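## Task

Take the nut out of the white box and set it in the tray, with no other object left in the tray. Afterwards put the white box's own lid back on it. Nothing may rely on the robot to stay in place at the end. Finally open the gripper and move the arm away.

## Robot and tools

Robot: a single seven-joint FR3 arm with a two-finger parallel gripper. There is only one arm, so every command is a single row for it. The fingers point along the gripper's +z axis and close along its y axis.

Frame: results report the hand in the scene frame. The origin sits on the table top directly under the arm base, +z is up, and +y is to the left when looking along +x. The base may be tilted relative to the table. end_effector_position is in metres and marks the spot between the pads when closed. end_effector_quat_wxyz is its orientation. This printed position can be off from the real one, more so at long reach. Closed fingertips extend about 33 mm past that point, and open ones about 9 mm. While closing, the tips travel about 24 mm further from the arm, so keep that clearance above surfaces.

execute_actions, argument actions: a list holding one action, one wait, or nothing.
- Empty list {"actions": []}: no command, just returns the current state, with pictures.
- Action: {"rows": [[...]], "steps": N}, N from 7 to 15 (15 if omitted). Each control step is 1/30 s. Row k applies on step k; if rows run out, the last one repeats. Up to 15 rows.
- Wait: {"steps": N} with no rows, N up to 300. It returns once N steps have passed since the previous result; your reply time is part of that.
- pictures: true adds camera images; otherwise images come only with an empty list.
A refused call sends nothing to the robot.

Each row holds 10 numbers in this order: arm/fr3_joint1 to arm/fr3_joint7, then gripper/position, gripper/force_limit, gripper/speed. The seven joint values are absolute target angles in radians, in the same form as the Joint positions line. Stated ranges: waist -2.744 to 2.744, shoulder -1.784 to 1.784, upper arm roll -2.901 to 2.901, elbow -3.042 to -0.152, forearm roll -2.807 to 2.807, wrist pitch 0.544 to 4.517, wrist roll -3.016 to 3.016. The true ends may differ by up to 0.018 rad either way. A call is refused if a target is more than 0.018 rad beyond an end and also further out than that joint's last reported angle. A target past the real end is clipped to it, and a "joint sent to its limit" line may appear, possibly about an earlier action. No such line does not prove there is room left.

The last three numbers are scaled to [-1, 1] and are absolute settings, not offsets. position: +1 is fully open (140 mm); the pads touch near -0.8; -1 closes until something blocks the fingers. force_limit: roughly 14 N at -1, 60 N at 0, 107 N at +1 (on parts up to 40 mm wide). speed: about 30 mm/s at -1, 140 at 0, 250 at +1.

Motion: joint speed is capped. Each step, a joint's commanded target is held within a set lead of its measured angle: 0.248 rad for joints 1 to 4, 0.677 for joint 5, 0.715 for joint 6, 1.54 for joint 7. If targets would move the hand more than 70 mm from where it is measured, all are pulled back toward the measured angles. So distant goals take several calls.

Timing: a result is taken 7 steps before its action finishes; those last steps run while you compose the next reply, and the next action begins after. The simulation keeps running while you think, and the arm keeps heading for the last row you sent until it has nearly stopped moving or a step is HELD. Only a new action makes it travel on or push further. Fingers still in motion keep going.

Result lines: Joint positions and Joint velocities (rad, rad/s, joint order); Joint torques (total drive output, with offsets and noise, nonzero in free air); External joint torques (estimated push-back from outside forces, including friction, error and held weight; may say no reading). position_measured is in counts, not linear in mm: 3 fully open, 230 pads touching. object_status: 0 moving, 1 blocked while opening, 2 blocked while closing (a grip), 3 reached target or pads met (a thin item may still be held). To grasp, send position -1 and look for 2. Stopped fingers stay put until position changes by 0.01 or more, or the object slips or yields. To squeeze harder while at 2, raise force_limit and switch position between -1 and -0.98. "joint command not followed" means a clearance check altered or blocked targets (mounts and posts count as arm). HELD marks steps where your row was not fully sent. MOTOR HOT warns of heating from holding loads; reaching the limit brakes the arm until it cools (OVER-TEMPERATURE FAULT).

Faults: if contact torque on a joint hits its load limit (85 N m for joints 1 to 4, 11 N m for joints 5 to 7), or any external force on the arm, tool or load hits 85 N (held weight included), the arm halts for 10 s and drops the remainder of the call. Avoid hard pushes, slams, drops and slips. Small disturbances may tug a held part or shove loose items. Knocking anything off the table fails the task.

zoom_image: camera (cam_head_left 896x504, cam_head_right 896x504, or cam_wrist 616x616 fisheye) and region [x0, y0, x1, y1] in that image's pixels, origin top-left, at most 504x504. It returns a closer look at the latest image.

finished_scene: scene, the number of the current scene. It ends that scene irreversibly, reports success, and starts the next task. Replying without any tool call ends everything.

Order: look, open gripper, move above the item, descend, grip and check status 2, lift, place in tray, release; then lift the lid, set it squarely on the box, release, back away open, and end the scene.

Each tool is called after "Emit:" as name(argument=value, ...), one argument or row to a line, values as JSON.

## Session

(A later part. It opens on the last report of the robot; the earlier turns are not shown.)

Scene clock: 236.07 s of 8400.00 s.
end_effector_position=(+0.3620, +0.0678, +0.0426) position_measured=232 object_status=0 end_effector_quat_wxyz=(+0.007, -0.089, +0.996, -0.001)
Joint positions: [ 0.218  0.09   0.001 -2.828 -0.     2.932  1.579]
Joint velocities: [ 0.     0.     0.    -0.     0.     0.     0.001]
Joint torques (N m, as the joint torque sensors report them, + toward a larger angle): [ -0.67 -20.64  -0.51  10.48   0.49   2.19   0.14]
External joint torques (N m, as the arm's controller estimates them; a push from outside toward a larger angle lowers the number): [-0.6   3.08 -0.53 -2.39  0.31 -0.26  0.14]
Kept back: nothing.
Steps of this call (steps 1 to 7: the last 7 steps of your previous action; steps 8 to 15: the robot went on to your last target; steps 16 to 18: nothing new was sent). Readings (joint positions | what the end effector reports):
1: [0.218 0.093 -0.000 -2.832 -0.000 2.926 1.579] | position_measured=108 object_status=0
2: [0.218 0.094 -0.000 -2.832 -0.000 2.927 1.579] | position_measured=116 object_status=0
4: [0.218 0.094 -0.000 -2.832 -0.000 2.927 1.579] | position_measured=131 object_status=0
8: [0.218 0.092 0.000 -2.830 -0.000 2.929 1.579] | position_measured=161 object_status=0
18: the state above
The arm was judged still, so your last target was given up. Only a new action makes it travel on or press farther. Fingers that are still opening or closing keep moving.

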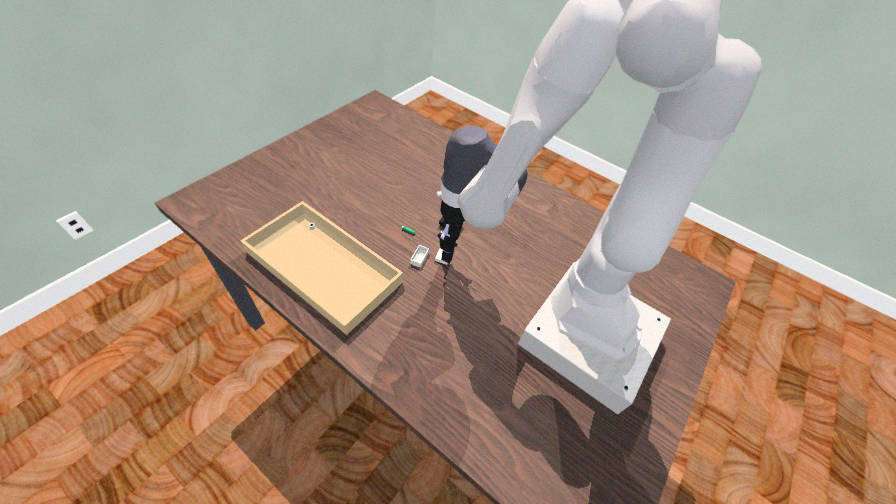

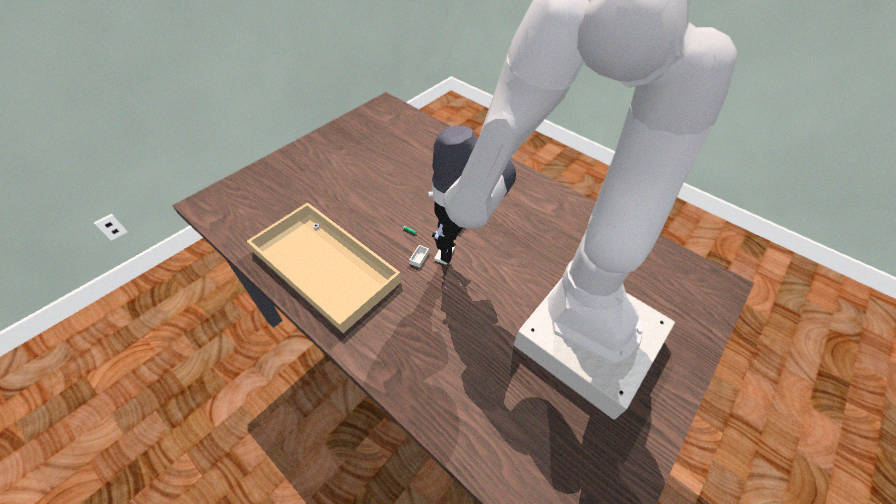

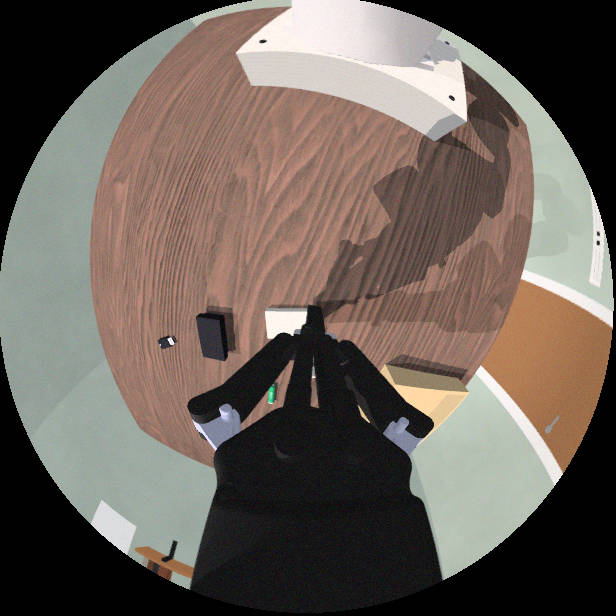

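Emit:
execute_actions(
  actions=[
    {"rows":[[0.215,-0.02,0,-2.84,0,2.82,1.582,-0.8,-0.5,0],[0.215,-0.02,0,-2.84,0,2.82,1.582,-0.8,-0.5,0],[0.215,-0.02,0,-2.84,0,2.82,1.582,-0.8,-0.5,0],[0.215,-0.02,0,-2.84,0,2.82,1.582,-0.8,-0.5,0],[0.215,-0.02,0,-2.84,0,2.82,1.582,-0.8,-0.5,0],[0.165,-0.02,0,-2.845,0,2.825,1.582,0.45,-0.5,0.5]],"steps":15},
  ],
)

Emit:
execute_actions(
  actions=[
    {"rows":[[0.165,-0.02,0,-2.845,0,2.825,1.582,0.45,-0.5,0.5]],"steps":12},
  ],
)

Emit:
execute_actions(
  actions=[
    {"steps":10},
  ],
  pictures=true,
)

Emit:
zoom_image(
  camera="cam_wrist",
  region=[240,260,380,400],
)

Scene clock: 236.97 s of 8400.00 s.
end_effector_position=(+0.3679, +0.0571, +0.0716) position_measured=211 object_status=0 end_effector_quat_wxyz=(+0.014, -0.073, +0.997, -0.000)
Joint positions: [ 0.185 -0.017  0.002 -2.84  -0.001  2.849  1.579]
Joint velocities: [-0.27  -0.028 -0.05  -0.031  0.001 -0.128  0.001]
Joint torques (N m, as the joint torque sensors report them, + toward a larger angle): [  1.58 -21.45   0.82  11.06   0.55   2.06   0.1 ]
External joint torques (N m, as the arm's controller estimates them; a push from outside toward a larger angle lowers the number): [-0.91 -0.45 -1.54 -3.19  0.53 -0.35  0.09]
Steps of this call (steps 1 to 19: nothing new was sent; steps 20 to 27: the first 8 steps of this action). Readings (joint positions | what the end effector reports):
20: [0.217 0.074 0.001 -2.833 -0.000 2.915 1.579] | position_measured=232 object_status=0
21: [0.217 0.044 0.001 -2.838 -0.000 2.897 1.579] | position_measured=232 object_status=0
23: [0.217 0.004 0.001 -2.837 -0.000 2.874 1.579] | position_measured=229 object_status=0
27: the state above

Scene clock: 237.37 s of 8400.00 s.
end_effector_position=(+0.3610, +0.0488, +0.0692) position_measured=85 object_status=0 end_effector_quat_wxyz=(+0.003, -0.063, +0.998, -0.001)
Joint positions: [ 0.168 -0.018 -0.    -2.843 -0.001  2.829  1.579]
Joint velocities: [ 0.    -0.001  0.    -0.     0.    -0.012  0.001]
Joint torques (N m, as the joint torque sensors report them, + toward a larger angle): [ -0.75 -22.44  -0.47  12.48   0.5    2.18   0.12]
External joint torques (N m, as the arm's controller estimates them; a push from outside toward a larger angle lowers the number): [-0.7  -0.72 -0.41 -2.18  0.24 -0.25  0.12]
Steps of this call (steps 1 to 7: the last 7 steps of your previous action; steps 8 to 12: the first 5 steps of this action). Readings (joint positions | what the end effector reports):
8: [0.168 -0.018 -0.000 -2.843 -0.001 2.832 1.579] | position_measured=127 object_status=0
9: [0.168 -0.018 -0.000 -2.843 -0.001 2.831 1.579] | position_measured=116 object_status=0
11: [0.168 -0.018 -0.000 -2.843 -0.001 2.830 1.579] | position_measured=95 object_status=0
12: the state above

Scene clock: 237.70 s of 8400.00 s.
end_effector_position=(+0.3605, +0.0487, +0.0691) position_measured=72 object_status=3 end_effector_quat_wxyz=(+0.002, -0.063, +0.998, -0.001)
Joint positions: [ 0.168 -0.018 -0.    -2.843 -0.001  2.828  1.579]
Joint velocities: [ 0.    -0.001  0.     0.002 -0.    -0.002  0.   ]
Joint torques (N m, as the joint torque sensors report them, + toward a larger angle): [ -0.62 -22.24  -0.1   11.96   0.51   2.24   0.09]
External joint torques (N m, as the arm's controller estimates them; a push from outside toward a larger angle lowers the number): [-0.58 -0.42 -0.04 -2.78  0.25 -0.21  0.1 ]
Kept back: nothing.
Steps of this call (steps 1 to 7: the last 7 steps of your previous action; steps 8 to 10: the robot went on to your last target). Readings (joint positions | what the end effector reports):
1: [0.168 -0.018 -0.000 -2.843 -0.001 2.829 1.579] | position_measured=75 object_status=0
2: [0.168 -0.018 -0.000 -2.843 -0.001 2.829 1.579] | position_measured=72 object_status=0
4: [0.168 -0.018 -0.000 -2.843 -0.001 2.828 1.579] | position_measured=72 object_status=0
8: [0.168 -0.018 -0.000 -2.843 -0.001 2.828 1.579] | position_measured=72 object_status=3
10: the state above

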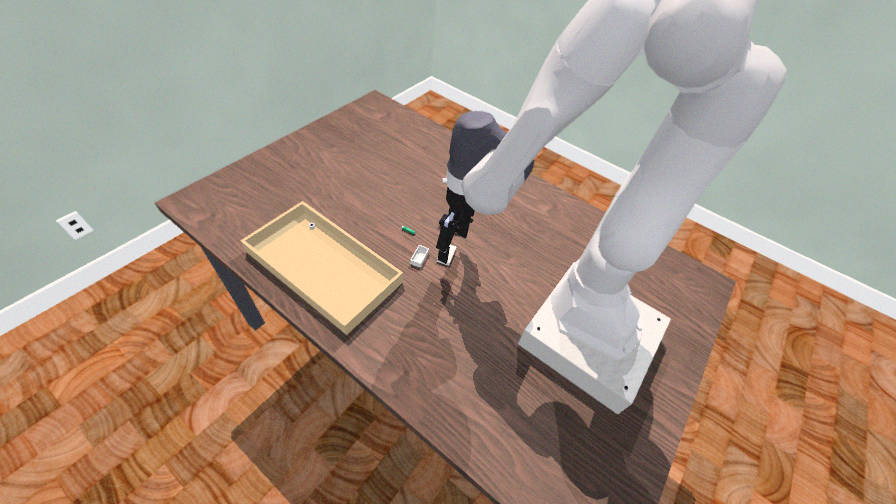

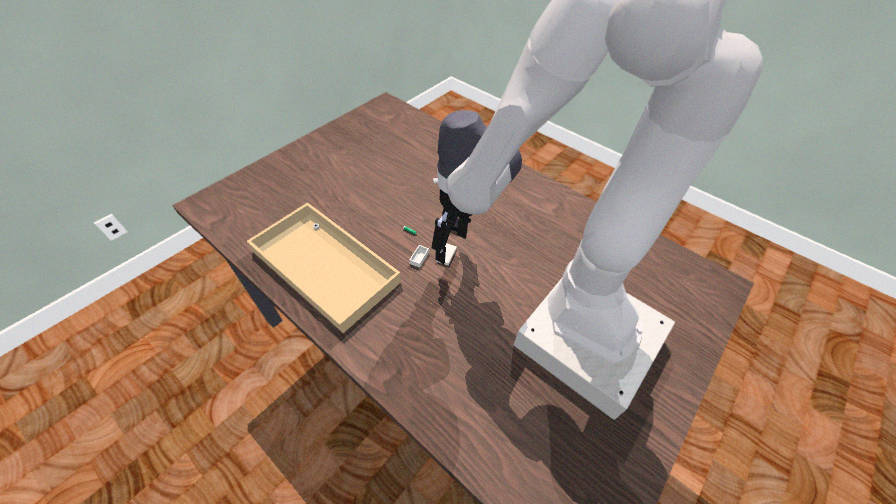

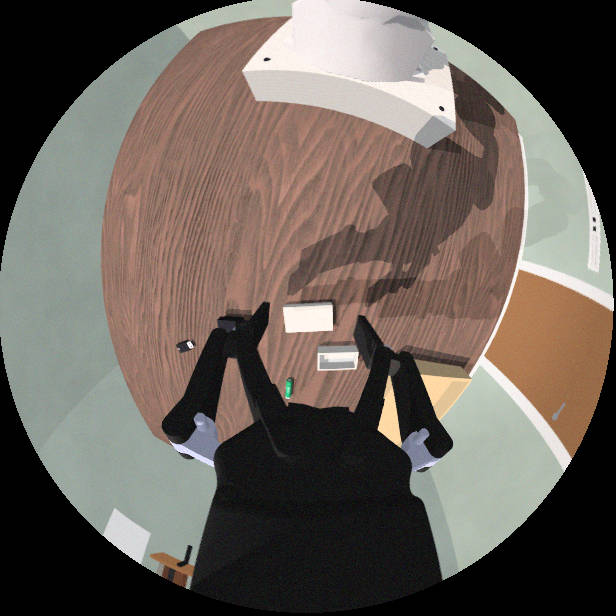

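Region (240, 260, 380, 400) of cam_wrist's 616x616 image, scaled by 3.600, with more detail than that image has.

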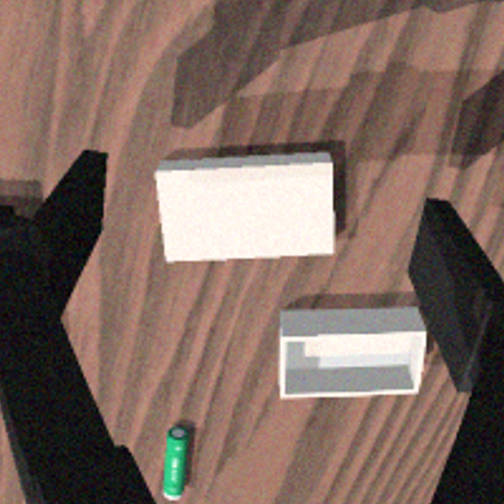

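Emit:
execute_actions(
  actions=[
    {"rows":[[0.153,0.03,0,-2.84,0,2.87,1.42,0.3,-0.5,0]],"steps":15},
  ],
)

Emit:
execute_actions(
  actions=[
    {"rows":[[0.153,0.075,0,-2.835,0,2.915,1.42,0.3,-0.5,0],[0.153,0.075,0,-2.835,0,2.915,1.42,0.3,-0.5,0],[0.153,0.075,0,-2.835,0,2.915,1.42,0.3,-0.5,0],[0.153,0.075,0,-2.835,0,2.915,1.42,0.3,-0.5,0],[0.153,0.115,0,-2.83,0,2.95,1.42,0.3,-0.5,0]],"steps":15},
  ],
)

Emit:
execute_actions(
  actions=[
    {"steps":15},
  ],
  pictures=true,
)

Emit:
zoom_image(
  camera="cam_wrist",
  region=[240,260,380,400],
)

Scene clock: 238.60 s of 8400.00 s.
end_effector_position=(+0.3567, +0.0442, +0.0558) position_measured=91 object_status=0 end_effector_quat_wxyz=(-0.004, -0.102, +0.995, -0.002)
Joint positions: [ 0.156  0.028  0.    -2.84  -0.001  2.859  1.49 ]
Joint velocities: [-0.005  0.012  0.    -0.001  0.     0.052 -0.219]
Joint torques (N m, as the joint torque sensors report them, + toward a larger angle): [ -0.38 -20.55  -0.51  13.32   0.48   2.85  -0.23]
External joint torques (N m, as the arm's controller estimates them; a push from outside toward a larger angle lowers the number): [-0.38  2.34 -0.55 -0.7   0.26  0.43 -0.24]
Steps of this call (steps 1 to 15: the robot went on to your last target; steps 16 to 19: nothing new was sent; steps 20 to 27: the first 8 steps of this action). Readings (joint positions | what the end effector reports):
20: [0.166 -0.012 0.000 -2.841 -0.001 2.834 1.566] | position_measured=72 object_status=0
21: [0.162 0.001 0.000 -2.840 -0.001 2.841 1.551] | position_measured=78 object_status=0
23: [0.158 0.019 0.000 -2.840 -0.001 2.849 1.526] | position_measured=90 object_status=0
27: the state above

Scene clock: 239.10 s of 8400.00 s.
end_effector_position=(+0.3537, +0.0437, +0.0354) position_measured=91 object_status=3 end_effector_quat_wxyz=(-0.008, -0.129, +0.992, -0.001)
Joint positions: [ 0.156  0.105  0.    -2.833 -0.001  2.921  1.436]
Joint velocities: [-0.001  0.166 -0.001  0.001 -0.001  0.147 -0.043]
Joint torques (N m, as the joint torque sensors report them, + toward a larger angle): [ -0.95 -24.55  -1.18  13.01   0.52   3.17  -0.2 ]
External joint torques (N m, as the arm's controller estimates them; a push from outside toward a larger angle lowers the number): [-0.88  2.32 -1.21 -1.08  0.36  0.45 -0.2 ]
Steps of this call (steps 1 to 7: the last 7 steps of your previous action; steps 8 to 15: the first 8 steps of this action). Readings (joint positions | what the end effector reports):
8: [0.156 0.035 0.000 -2.838 -0.001 2.873 1.451] | position_measured=91 object_status=3
9: [0.156 0.047 0.000 -2.836 -0.001 2.881 1.448] | position_measured=91 object_status=3
11: [0.156 0.064 0.000 -2.836 -0.001 2.890 1.443] | position_measured=91 object_status=3
15: the state above

Scene clock: 239.60 s of 8400.00 s.
end_effector_position=(+0.3591, +0.0443, +0.0347) position_measured=91 object_status=3 end_effector_quat_wxyz=(+0.001, -0.134, +0.991, -0.002)
Joint positions: [ 0.156  0.113  0.    -2.832 -0.001  2.946  1.426]
Joint velocities: [ 0.001  0.     0.001  0.001 -0.001  0.008 -0.008]
Joint torques (N m, as the joint torque sensors report them, + toward a larger angle): [ -0.46 -21.93  -0.51  13.39   0.45   2.95  -0.18]
External joint torques (N m, as the arm's controller estimates them; a push from outside toward a larger angle lowers the number): [-0.47  1.96 -0.62  1.05  0.29  0.53 -0.18]
Kept back: nothing.
Steps of this call (steps 1 to 7: the last 7 steps of your previous action; steps 8 to 15: the robot went on to your last target). Readings (joint positions | what the end effector reports):
1: [0.156 0.109 0.000 -2.833 -0.001 2.925 1.435] | position_measured=91 object_status=3
2: [0.156 0.111 0.000 -2.833 -0.001 2.929 1.434] | position_measured=91 object_status=3
4: [0.156 0.113 0.000 -2.833 -0.001 2.935 1.432] | position_measured=91 object_status=3
8: [0.156 0.113 0.000 -2.832 -0.001 2.942 1.429] | position_measured=91 object_status=3
15: the state above

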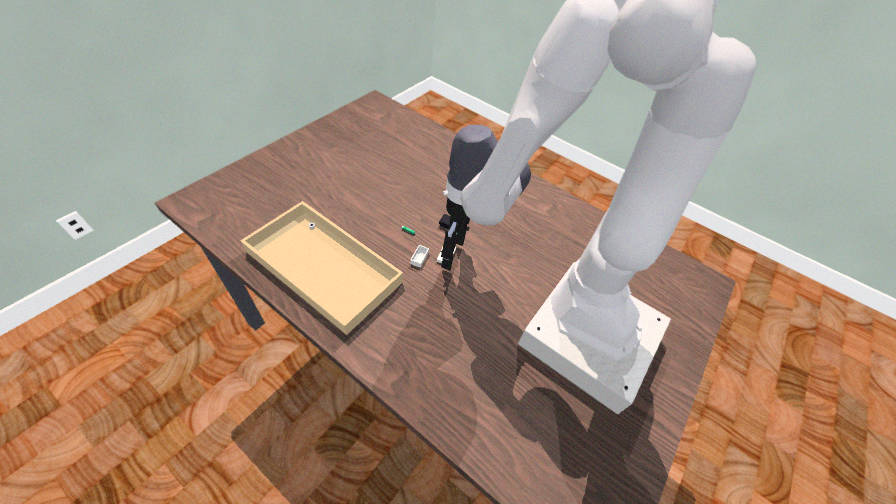

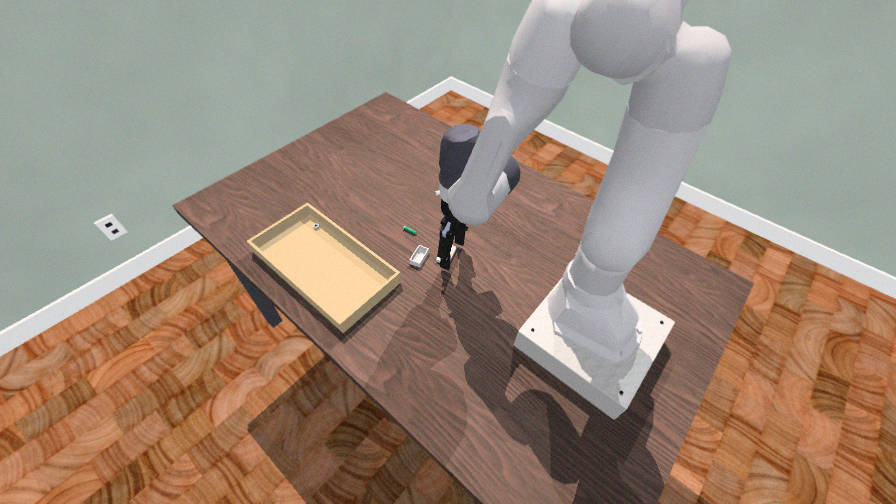

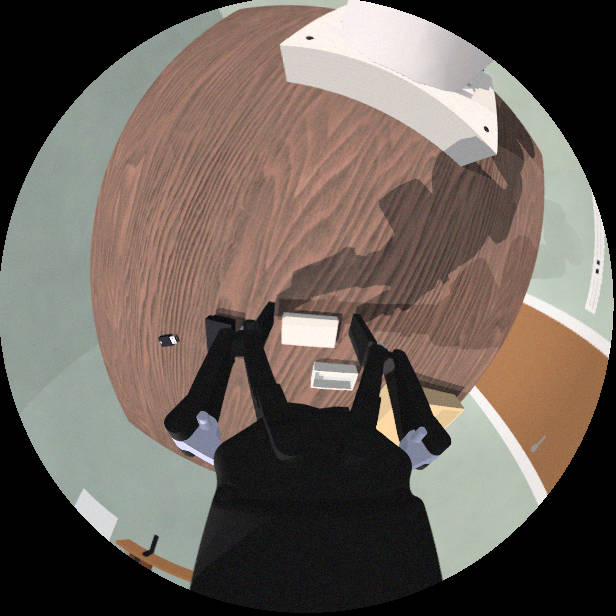

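Region (240, 260, 380, 400) of cam_wrist's 616x616 image, scaled by 3.600, with more detail than that image has.

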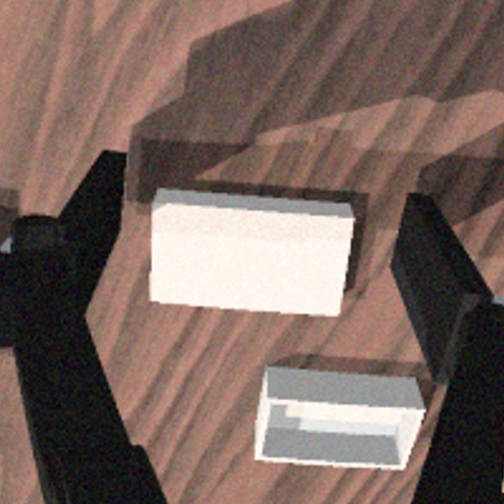

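Emit:
execute_actions(
  actions=[
    {"rows":[[0.153,0.133,0,-2.808,0,2.943,1.42,0.3,-0.5,0]],"steps":12},
  ],
)

Emit:
execute_actions(
  actions=[
    {"rows":[[0.153,0.133,0,-2.808,0,2.943,1.42,0.3,-0.5,0],[0.153,0.133,0,-2.808,0,2.943,1.42,0.3,-0.5,0],[0.153,0.133,0,-2.808,0,2.943,1.42,-0.15,-0.4,-0.3]],"steps":15},
  ],
)

Emit:
execute_actions(
  actions=[
    {"steps":20},
  ],
  pictures=true,
)

Emit:
zoom_image(
  camera="cam_wrist",
  region=[240,260,380,400],
)

Scene clock: 240.30 s of 8400.00 s.
end_effector_position=(+0.3662, +0.0452, +0.0337) position_measured=91 object_status=3 end_effector_quat_wxyz=(+0.003, -0.135, +0.991, -0.002)
Joint positions: [ 0.156  0.129  0.    -2.813 -0.001  2.946  1.424]
Joint velocities: [-0.     0.031  0.001  0.043  0.    -0.003 -0.002]
Joint torques (N m, as the joint torque sensors report them, + toward a larger angle): [ -0.87 -22.9   -0.04  12.48   0.45   1.89  -0.18]
External joint torques (N m, as the arm's controller estimates them; a push from outside toward a larger angle lowers the number): [-0.74  1.89 -0.04  0.42  0.28 -0.5  -0.18]
Steps of this call (steps 1 to 15: the robot went on to your last target; step 16: nothing new was sent; steps 17 to 21: the first 5 steps of this action). Readings (joint positions | what the end effector reports):
17: [0.156 0.117 0.000 -2.828 -0.001 2.947 1.424] | position_measured=91 object_status=3
18: [0.156 0.122 0.000 -2.822 -0.001 2.947 1.424] | position_measured=91 object_status=3
20: [0.156 0.128 0.000 -2.815 -0.001 2.946 1.424] | position_measured=91 object_status=3
21: the state above

Scene clock: 240.80 s of 8400.00 s.
end_effector_position=(+0.3668, +0.0453, +0.0333) position_measured=118 object_status=0 end_effector_quat_wxyz=(+0.002, -0.135, +0.991, -0.002)
Joint positions: [ 0.156  0.132  0.    -2.81  -0.001  2.945  1.423]
Joint velocities: [ 0.     0.001 -0.     0.    -0.002 -0.002  0.   ]
Joint torques (N m, as the joint torque sensors report them, + toward a larger angle): [ -0.79 -22.86  -0.35  12.37   0.42   2.17  -0.21]
External joint torques (N m, as the arm's controller estimates them; a push from outside toward a larger angle lowers the number): [-0.75  1.68 -0.44  0.01  0.26 -0.24 -0.21]
Steps of this call (steps 1 to 7: the last 7 steps of your previous action; steps 8 to 15: the first 8 steps of this action). Readings (joint positions | what the end effector reports):
8: [0.156 0.131 0.000 -2.810 -0.001 2.946 1.423] | position_measured=91 object_status=3
9: [0.156 0.131 0.000 -2.810 -0.001 2.946 1.423] | position_measured=91 object_status=3
11: [0.156 0.131 0.000 -2.810 -0.001 2.945 1.423] | position_measured=95 object_status=0
15: the state above

Scene clock: 241.47 s of 8400.00 s.
end_effector_position=(+0.3676, +0.0453, +0.0338) position_measured=136 object_status=2 end_effector_quat_wxyz=(+0.003, -0.135, +0.991, -0.002)
Joint positions: [ 0.156  0.131  0.    -2.809 -0.001  2.945  1.423]
Joint velocities: [-0.001 -0.     0.001 -0.     0.    -0.001 -0.   ]
Joint torques (N m, as the joint torque sensors report them, + toward a larger angle): [ -0.11 -23.39   0.26  12.42   0.52   2.22  -0.17]
External joint torques (N m, as the arm's controller estimates them; a push from outside toward a larger angle lowers the number): [ 0.    1.36  0.24 -0.17  0.34 -0.24 -0.17]
Kept back: nothing.
Steps of this call (steps 1 to 7: the last 7 steps of your previous action; steps 8 to 15: the robot went on to your last target; steps 16 to 20: nothing new was sent). Readings (joint positions | what the end effector reports):
1: [0.156 0.132 0.000 -2.810 -0.001 2.945 1.423] | position_measured=124 object_status=0
2: [0.156 0.131 0.000 -2.810 -0.001 2.945 1.423] | position_measured=130 object_status=0
4: [0.156 0.130 0.000 -2.809 -0.001 2.945 1.423] | position_measured=136 object_status=0
8: [0.156 0.131 0.000 -2.809 -0.001 2.945 1.423] | position_measured=136 object_status=0
20: the state above
The arm was judged still, so your last target was given up. Only a new action makes it travel on or press farther. Fingers that are still opening or closing keep moving.

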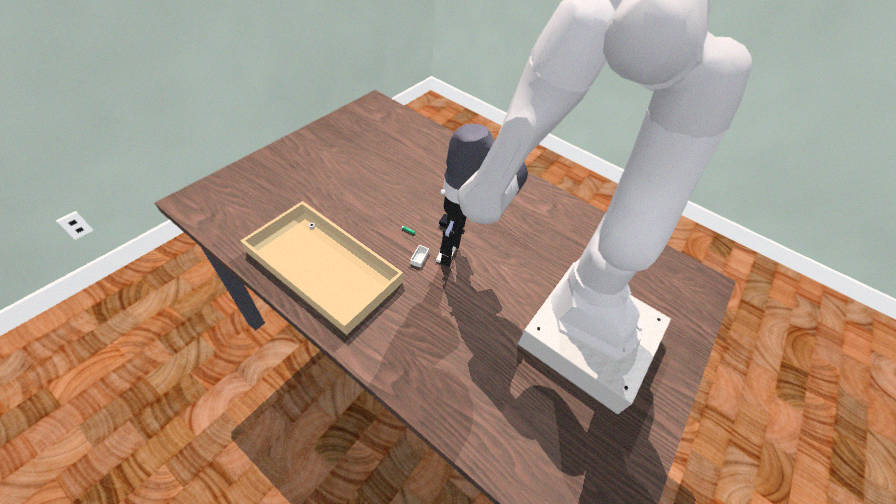

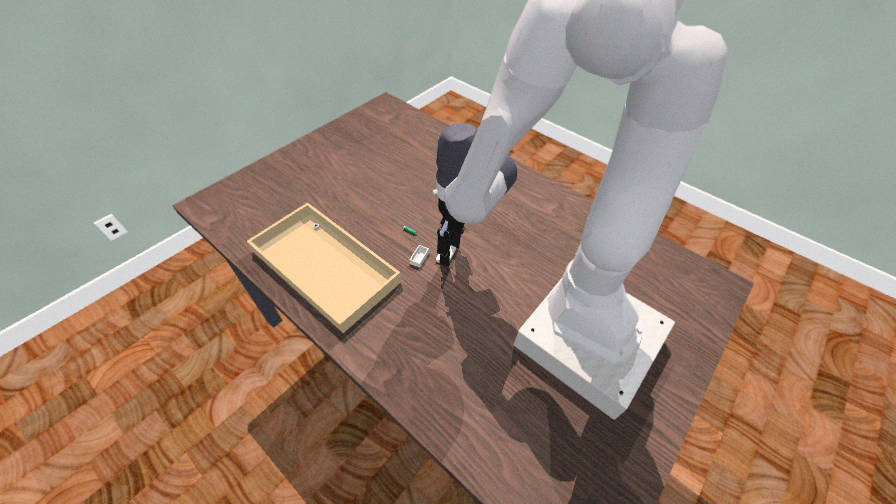

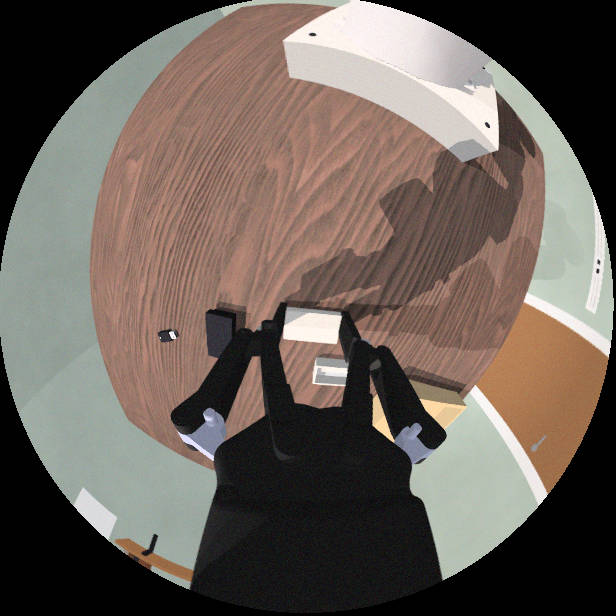

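Region (240, 260, 380, 400) of cam_wrist's 616x616 image, scaled by 3.600, with more detail than that image has.

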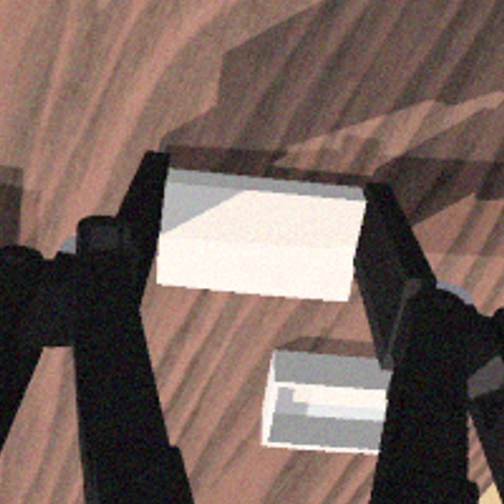

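Emit:
execute_actions(
  actions=[
    {"rows":[[0.153,0.133,0,-2.808,0,2.943,1.42,-1,-0.3,0],[0.153,0.133,0,-2.808,0,2.943,1.42,-1,-0.3,0],[0.153,0.133,0,-2.808,0,2.943,1.42,-1,-0.3,0],[0.153,0.133,0,-2.808,0,2.943,1.42,-1,-0.3,0],[0.153,0.133,0,-2.808,0,2.943,1.42,-1,-0.3,0],[0.153,0.06,0,-2.82,0,2.88,1.42,-1,-0.3,0],[0.153,0.06,0,-2.82,0,2.88,1.42,-1,-0.3,0],[0.153,-0.02,0,-2.83,0,2.81,1.42,-1,-0.3,0]],"steps":15},
  ],
)

Emit:
execute_actions(
  actions=[
    {"rows":[[0.2,0.0,0,-2.74,0,2.74,1.5,-1,-0.3,0],[0.2,0.0,0,-2.74,0,2.74,1.5,-1,-0.3,0],[0.2,0.0,0,-2.74,0,2.74,1.5,-1,-0.3,0],[0.2,0.0,0,-2.74,0,2.74,1.5,-1,-0.3,0],[0.2,0.0,0,-2.74,0,2.74,1.5,-1,-0.3,0],[0.275,0.125,0,-2.605,0,2.73,1.582,-1,-0.3,0]],"steps":15},
  ],
)

Emit:
execute_actions(
  actions=[
    {"rows":[[0.275,0.14,0,-2.603,0,2.743,1.582,-1,-0.3,0]],"steps":15},
  ],
)

Emit:
execute_actions(
  actions=[
    {"steps":15},
  ],
  pictures=true,
)

Emit:
zoom_image(
  camera="cam_wrist",
  region=[240,260,380,400],
)

Emit:
zoom_image(
  camera="cam_head_left",
  region=[380,210,470,285],
)

Scene clock: 242.60 s of 8400.00 s.
end_effector_position=(+0.3678, +0.0453, +0.0480) position_measured=137 object_status=2 end_effector_quat_wxyz=(+0.006, -0.135, +0.991, -0.002)
Joint positions: [ 0.155  0.075  0.    -2.821 -0.001  2.906  1.423]
Joint velocities: [-0.001 -1.033  0.001 -0.196 -0.001 -0.62  -0.001]
Joint torques (N m, as the joint torque sensors report them, + toward a larger angle): [ -0.73 -30.48  -0.68  16.81   0.42   3.56  -0.06]
External joint torques (N m, as the arm's controller estimates them; a push from outside toward a larger angle lowers the number): [-0.89 -0.79 -0.98 -2.48  0.4  -0.29 -0.06]
Steps of this call (steps 1 to 26: nothing new was sent; steps 27 to 34: the first 8 steps of this action). Readings (joint positions | what the end effector reports):
27: [0.156 0.131 0.000 -2.809 -0.001 2.945 1.423] | position_measured=136 object_status=0
28: [0.156 0.131 0.000 -2.809 -0.001 2.945 1.423] | position_measured=137 object_status=0
30: [0.156 0.131 0.000 -2.809 -0.001 2.945 1.423] | position_measured=137 object_status=0
34: the state above

Scene clock: 243.10 s of 8400.00 s.
end_effector_position=(+0.4234, +0.0893, +0.0820) position_measured=137 object_status=2 end_effector_quat_wxyz=(+0.014, -0.146, +0.989, -0.001)
Joint positions: [ 0.243  0.08  -0.003 -2.652 -0.001  2.759  1.487]
Joint velocities: [ 0.424  0.617  0.072  0.661  0.    -0.128  0.303]
Joint torques (N m, as the joint torque sensors report them, + toward a larger angle): [ -1.25 -29.75  -2.84  12.17   0.58   1.41   0.15]
External joint torques (N m, as the arm's controller estimates them; a push from outside toward a larger angle lowers the number): [ 2.15  1.46  0.3   1.81  0.25 -0.29  0.15]
Steps of this call (steps 1 to 7: the last 7 steps of your previous action; steps 8 to 15: the first 8 steps of this action). Readings (joint positions | what the end effector reports):
8: [0.163 -0.012 -0.002 -2.812 -0.001 2.820 1.429] | position_measured=137 object_status=2
9: [0.174 -0.006 -0.002 -2.790 -0.001 2.805 1.436] | position_measured=137 object_status=2
11: [0.188 -0.004 -0.000 -2.760 -0.001 2.786 1.448] | position_measured=137 object_status=2
15: the state above

Scene clock: 243.60 s of 8400.00 s.
end_effector_position=(+0.4242, +0.1042, +0.0696) position_measured=137 object_status=2 end_effector_quat_wxyz=(-0.001, -0.125, +0.992, -0.002)
Joint positions: [ 0.272  0.138  0.001 -2.606 -0.001  2.74   1.561]
Joint velocities: [ 0.     0.005 -0.     0.003  0.001  0.     0.058]
Joint torques (N m, as the joint torque sensors report them, + toward a larger angle): [  1.68 -27.83  -0.58  17.15   0.62   2.94   0.09]
External joint torques (N m, as the arm's controller estimates them; a push from outside toward a larger angle lowers the number): [ 1.79  0.82 -0.62  0.99  0.3   0.5   0.09]
Steps of this call (steps 1 to 7: the last 7 steps of your previous action; steps 8 to 15: the first 8 steps of this action). Readings (joint positions | what the end effector reports):
8: [0.272 0.125 0.002 -2.608 -0.001 2.740 1.541] | position_measured=137 object_status=2
9: [0.272 0.129 0.002 -2.606 -0.001 2.740 1.544] | position_measured=137 object_status=2
11: [0.272 0.135 0.001 -2.606 -0.001 2.740 1.551] | position_measured=137 object_status=2
15: the state above

Scene clock: 244.10 s of 8400.00 s.
end_effector_position=(+0.4246, +0.1042, +0.0697) position_measured=137 object_status=2 end_effector_quat_wxyz=(-0.001, -0.118, +0.993, -0.002)
Joint positions: [ 0.272  0.139  0.001 -2.605 -0.001  2.74   1.575]
Joint velocities: [ 0.     0.001 -0.     0.001  0.001  0.     0.011]
Joint torques (N m, as the joint torque sensors report them, + toward a larger angle): [  2.36 -26.99  -0.96  16.46   0.58   2.88   0.1 ]
External joint torques (N m, as the arm's controller estimates them; a push from outside toward a larger angle lowers the number): [ 2.45  1.43 -1.02  0.41  0.26  0.47  0.11]
Kept back: nothing.
Steps of this call (steps 1 to 7: the last 7 steps of your previous action; steps 8 to 15: the robot went on to your last target). Readings (joint positions | what the end effector reports):
1: [0.272 0.139 0.001 -2.605 -0.001 2.740 1.563] | position_measured=137 object_status=2
2: [0.272 0.139 0.001 -2.605 -0.001 2.740 1.564] | position_measured=137 object_status=2
4: [0.272 0.139 0.001 -2.605 -0.001 2.740 1.567] | position_measured=137 object_status=2
8: [0.272 0.139 0.001 -2.605 -0.001 2.740 1.571] | position_measured=137 object_status=2
15: the state above

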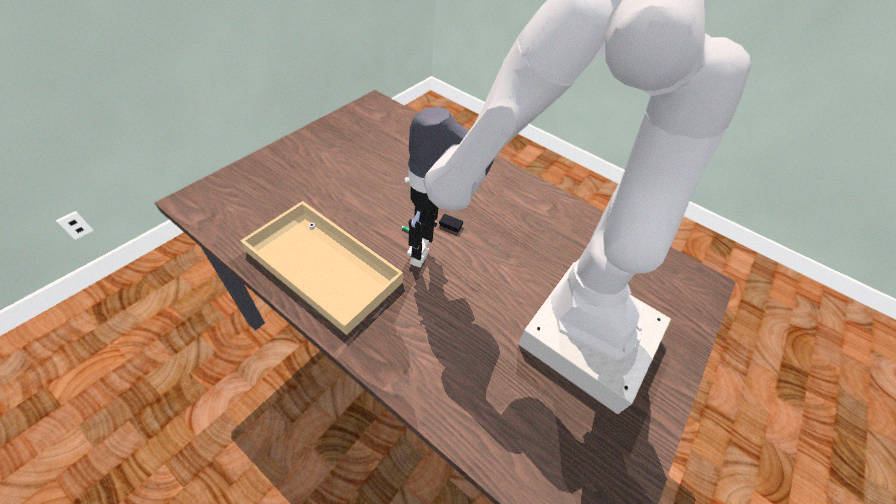

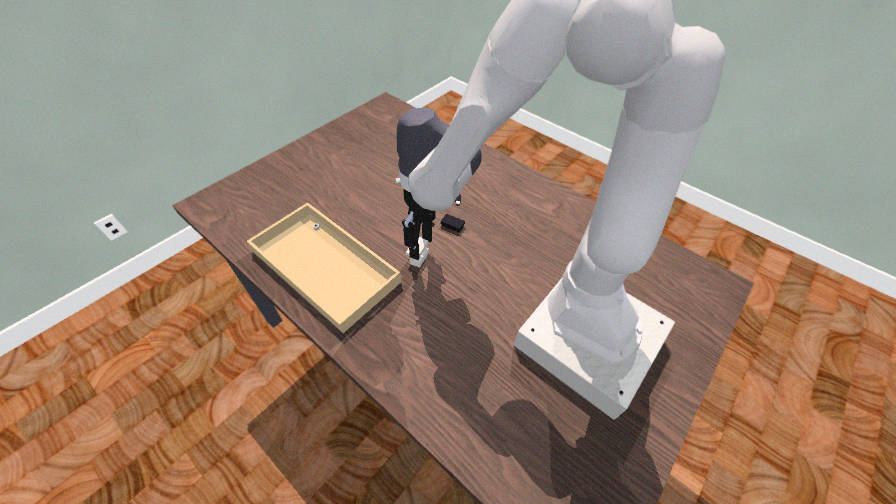

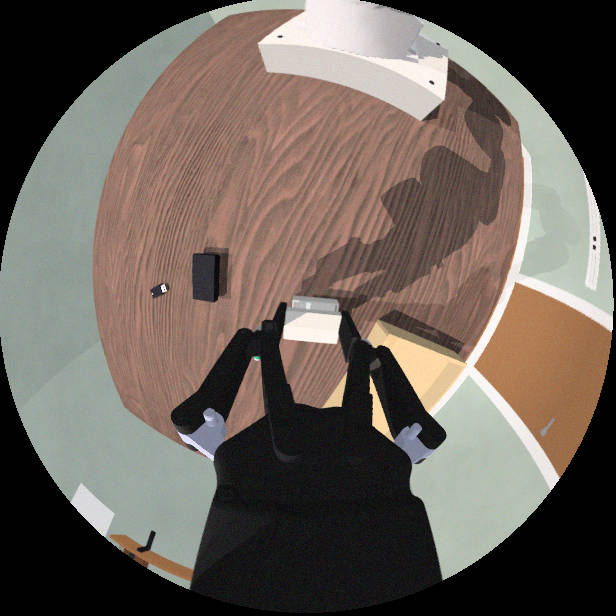

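Region (240, 260, 380, 400) of cam_wrist's 616x616 image, scaled by 3.600, with more detail than that image has.

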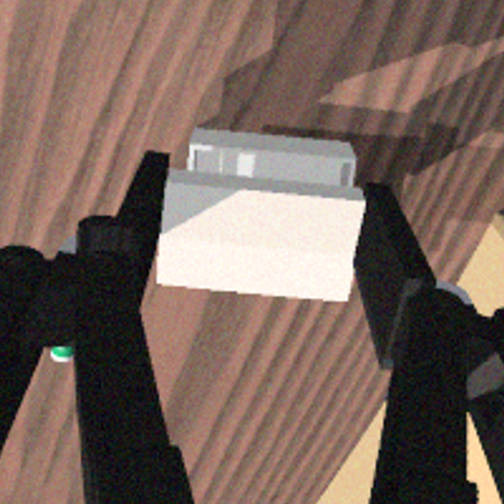

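Region (380, 210, 470, 285) of cam_head_left's 896x504 image, scaled by 5.600, with more detail than that image has.

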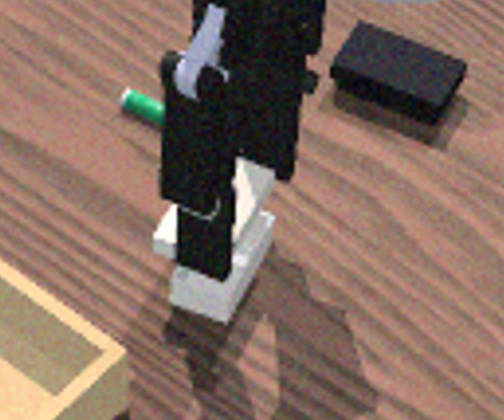

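Emit:
execute_actions(
  actions=[
    {"rows":[[0.275,0.14,0,-2.624,0,2.764,1.582,-1,-0.3,0]],"steps":15},
  ],
)

Emit:
execute_actions(
  actions=[
    {"steps":15},
  ],
  pictures=true,
)

Emit:
zoom_image(
  camera="cam_wrist",
  region=[240,260,380,400],
)

Emit:
zoom_image(
  camera="cam_head_left",
  region=[380,210,470,285],
)

Scene clock: 244.83 s of 8400.00 s.
end_effector_position=(+0.4191, +0.1028, +0.0657) position_measured=137 object_status=2 end_effector_quat_wxyz=(-0.001, -0.116, +0.993, -0.002)
Joint positions: [ 0.272  0.139  0.001 -2.622 -0.001  2.757  1.578]
Joint velocities: [ 0.    -0.001  0.001 -0.006  0.001  0.028  0.001]
Joint torques (N m, as the joint torque sensors report them, + toward a larger angle): [  2.41 -27.61  -0.82  14.05   0.5    2.76   0.19]
External joint torques (N m, as the arm's controller estimates them; a push from outside toward a larger angle lowers the number): [ 2.4   0.69 -0.97 -1.76  0.2   0.35  0.19]
Steps of this call (steps 1 to 14: the robot went on to your last target; steps 15 to 22: the first 8 steps of this action). Readings (joint positions | what the end effector reports):
15: [0.272 0.138 0.001 -2.608 -0.001 2.744 1.578] | position_measured=137 object_status=2
16: [0.272 0.138 0.001 -2.612 -0.001 2.748 1.578] | position_measured=137 object_status=2
18: [0.272 0.139 0.001 -2.618 -0.001 2.752 1.578] | position_measured=137 object_status=2
22: the state above

Scene clock: 245.33 s of 8400.00 s.
end_effector_position=(+0.4203, +0.1031, +0.0660) position_measured=137 object_status=2 end_effector_quat_wxyz=(+0.001, -0.116, +0.993, -0.001)
Joint positions: [ 0.272  0.139  0.001 -2.622 -0.001  2.761  1.579]
Joint velocities: [ 0.    -0.001 -0.    -0.001 -0.     0.002  0.001]
Joint torques (N m, as the joint torque sensors report them, + toward a larger angle): [  2.16 -27.4   -0.54  12.95   0.52   2.91   0.07]
External joint torques (N m, as the arm's controller estimates them; a push from outside toward a larger angle lowers the number): [ 2.28  0.92 -0.56 -2.91  0.21  0.47  0.07]
Kept back: nothing.
Steps of this call (steps 1 to 7: the last 7 steps of your previous action; steps 8 to 15: the robot went on to your last target). Readings (joint positions | what the end effector reports):
1: [0.272 0.139 0.001 -2.622 -0.001 2.758 1.578] | position_measured=137 object_status=2
2: [0.272 0.139 0.001 -2.622 -0.001 2.758 1.578] | position_measured=137 object_status=2
4: [0.272 0.139 0.001 -2.622 -0.001 2.759 1.579] | position_measured=137 object_status=2
8: [0.272 0.139 0.001 -2.622 -0.001 2.761 1.579] | position_measured=137 object_status=2
15: the state above
The arm was judged still, so your last target was given up. Only a new action makes it travel on or press farther. Fingers that are still opening or closing keep moving.

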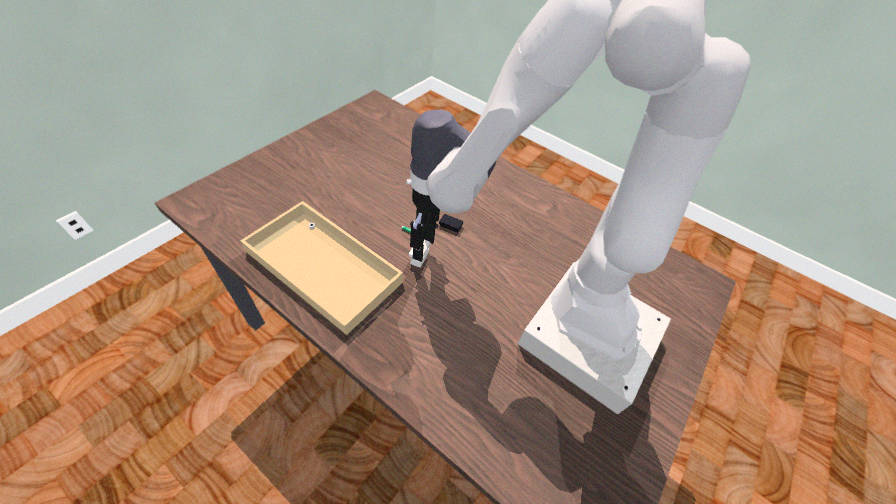

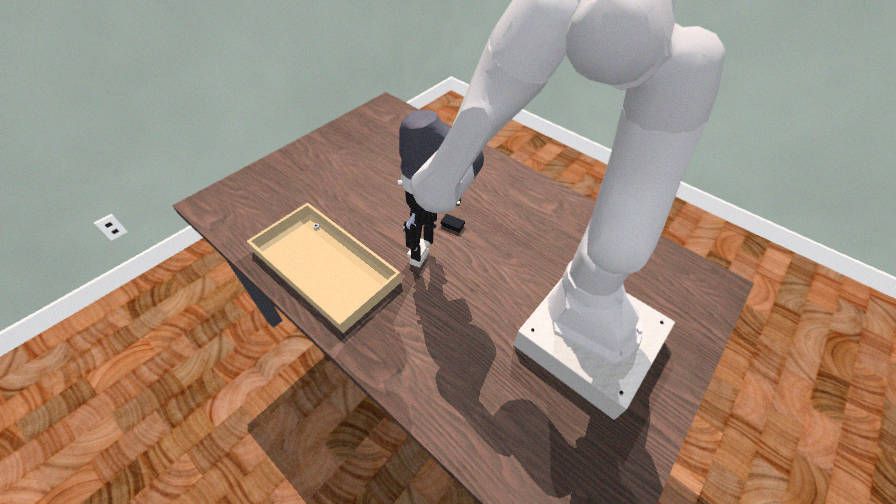

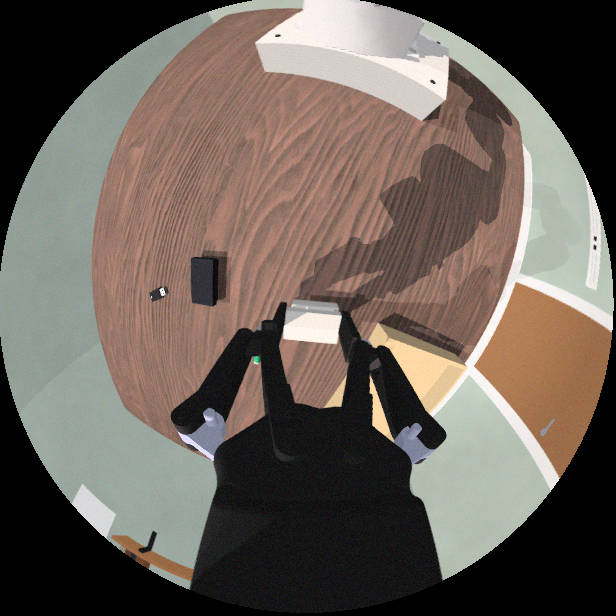

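Region (240, 260, 380, 400) of cam_wrist's 616x616 image, scaled by 3.600, with more detail than that image has.

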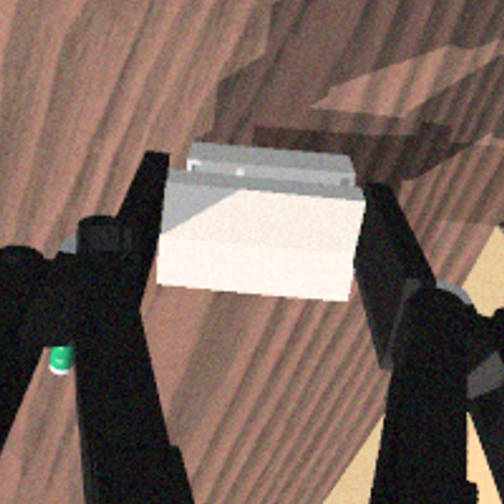

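Region (380, 210, 470, 285) of cam_head_left's 896x504 image, scaled by 5.600, with more detail than that image has.

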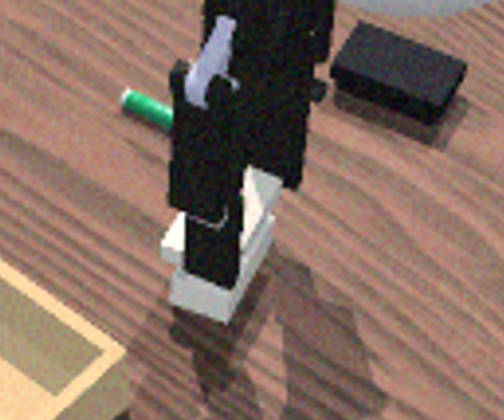

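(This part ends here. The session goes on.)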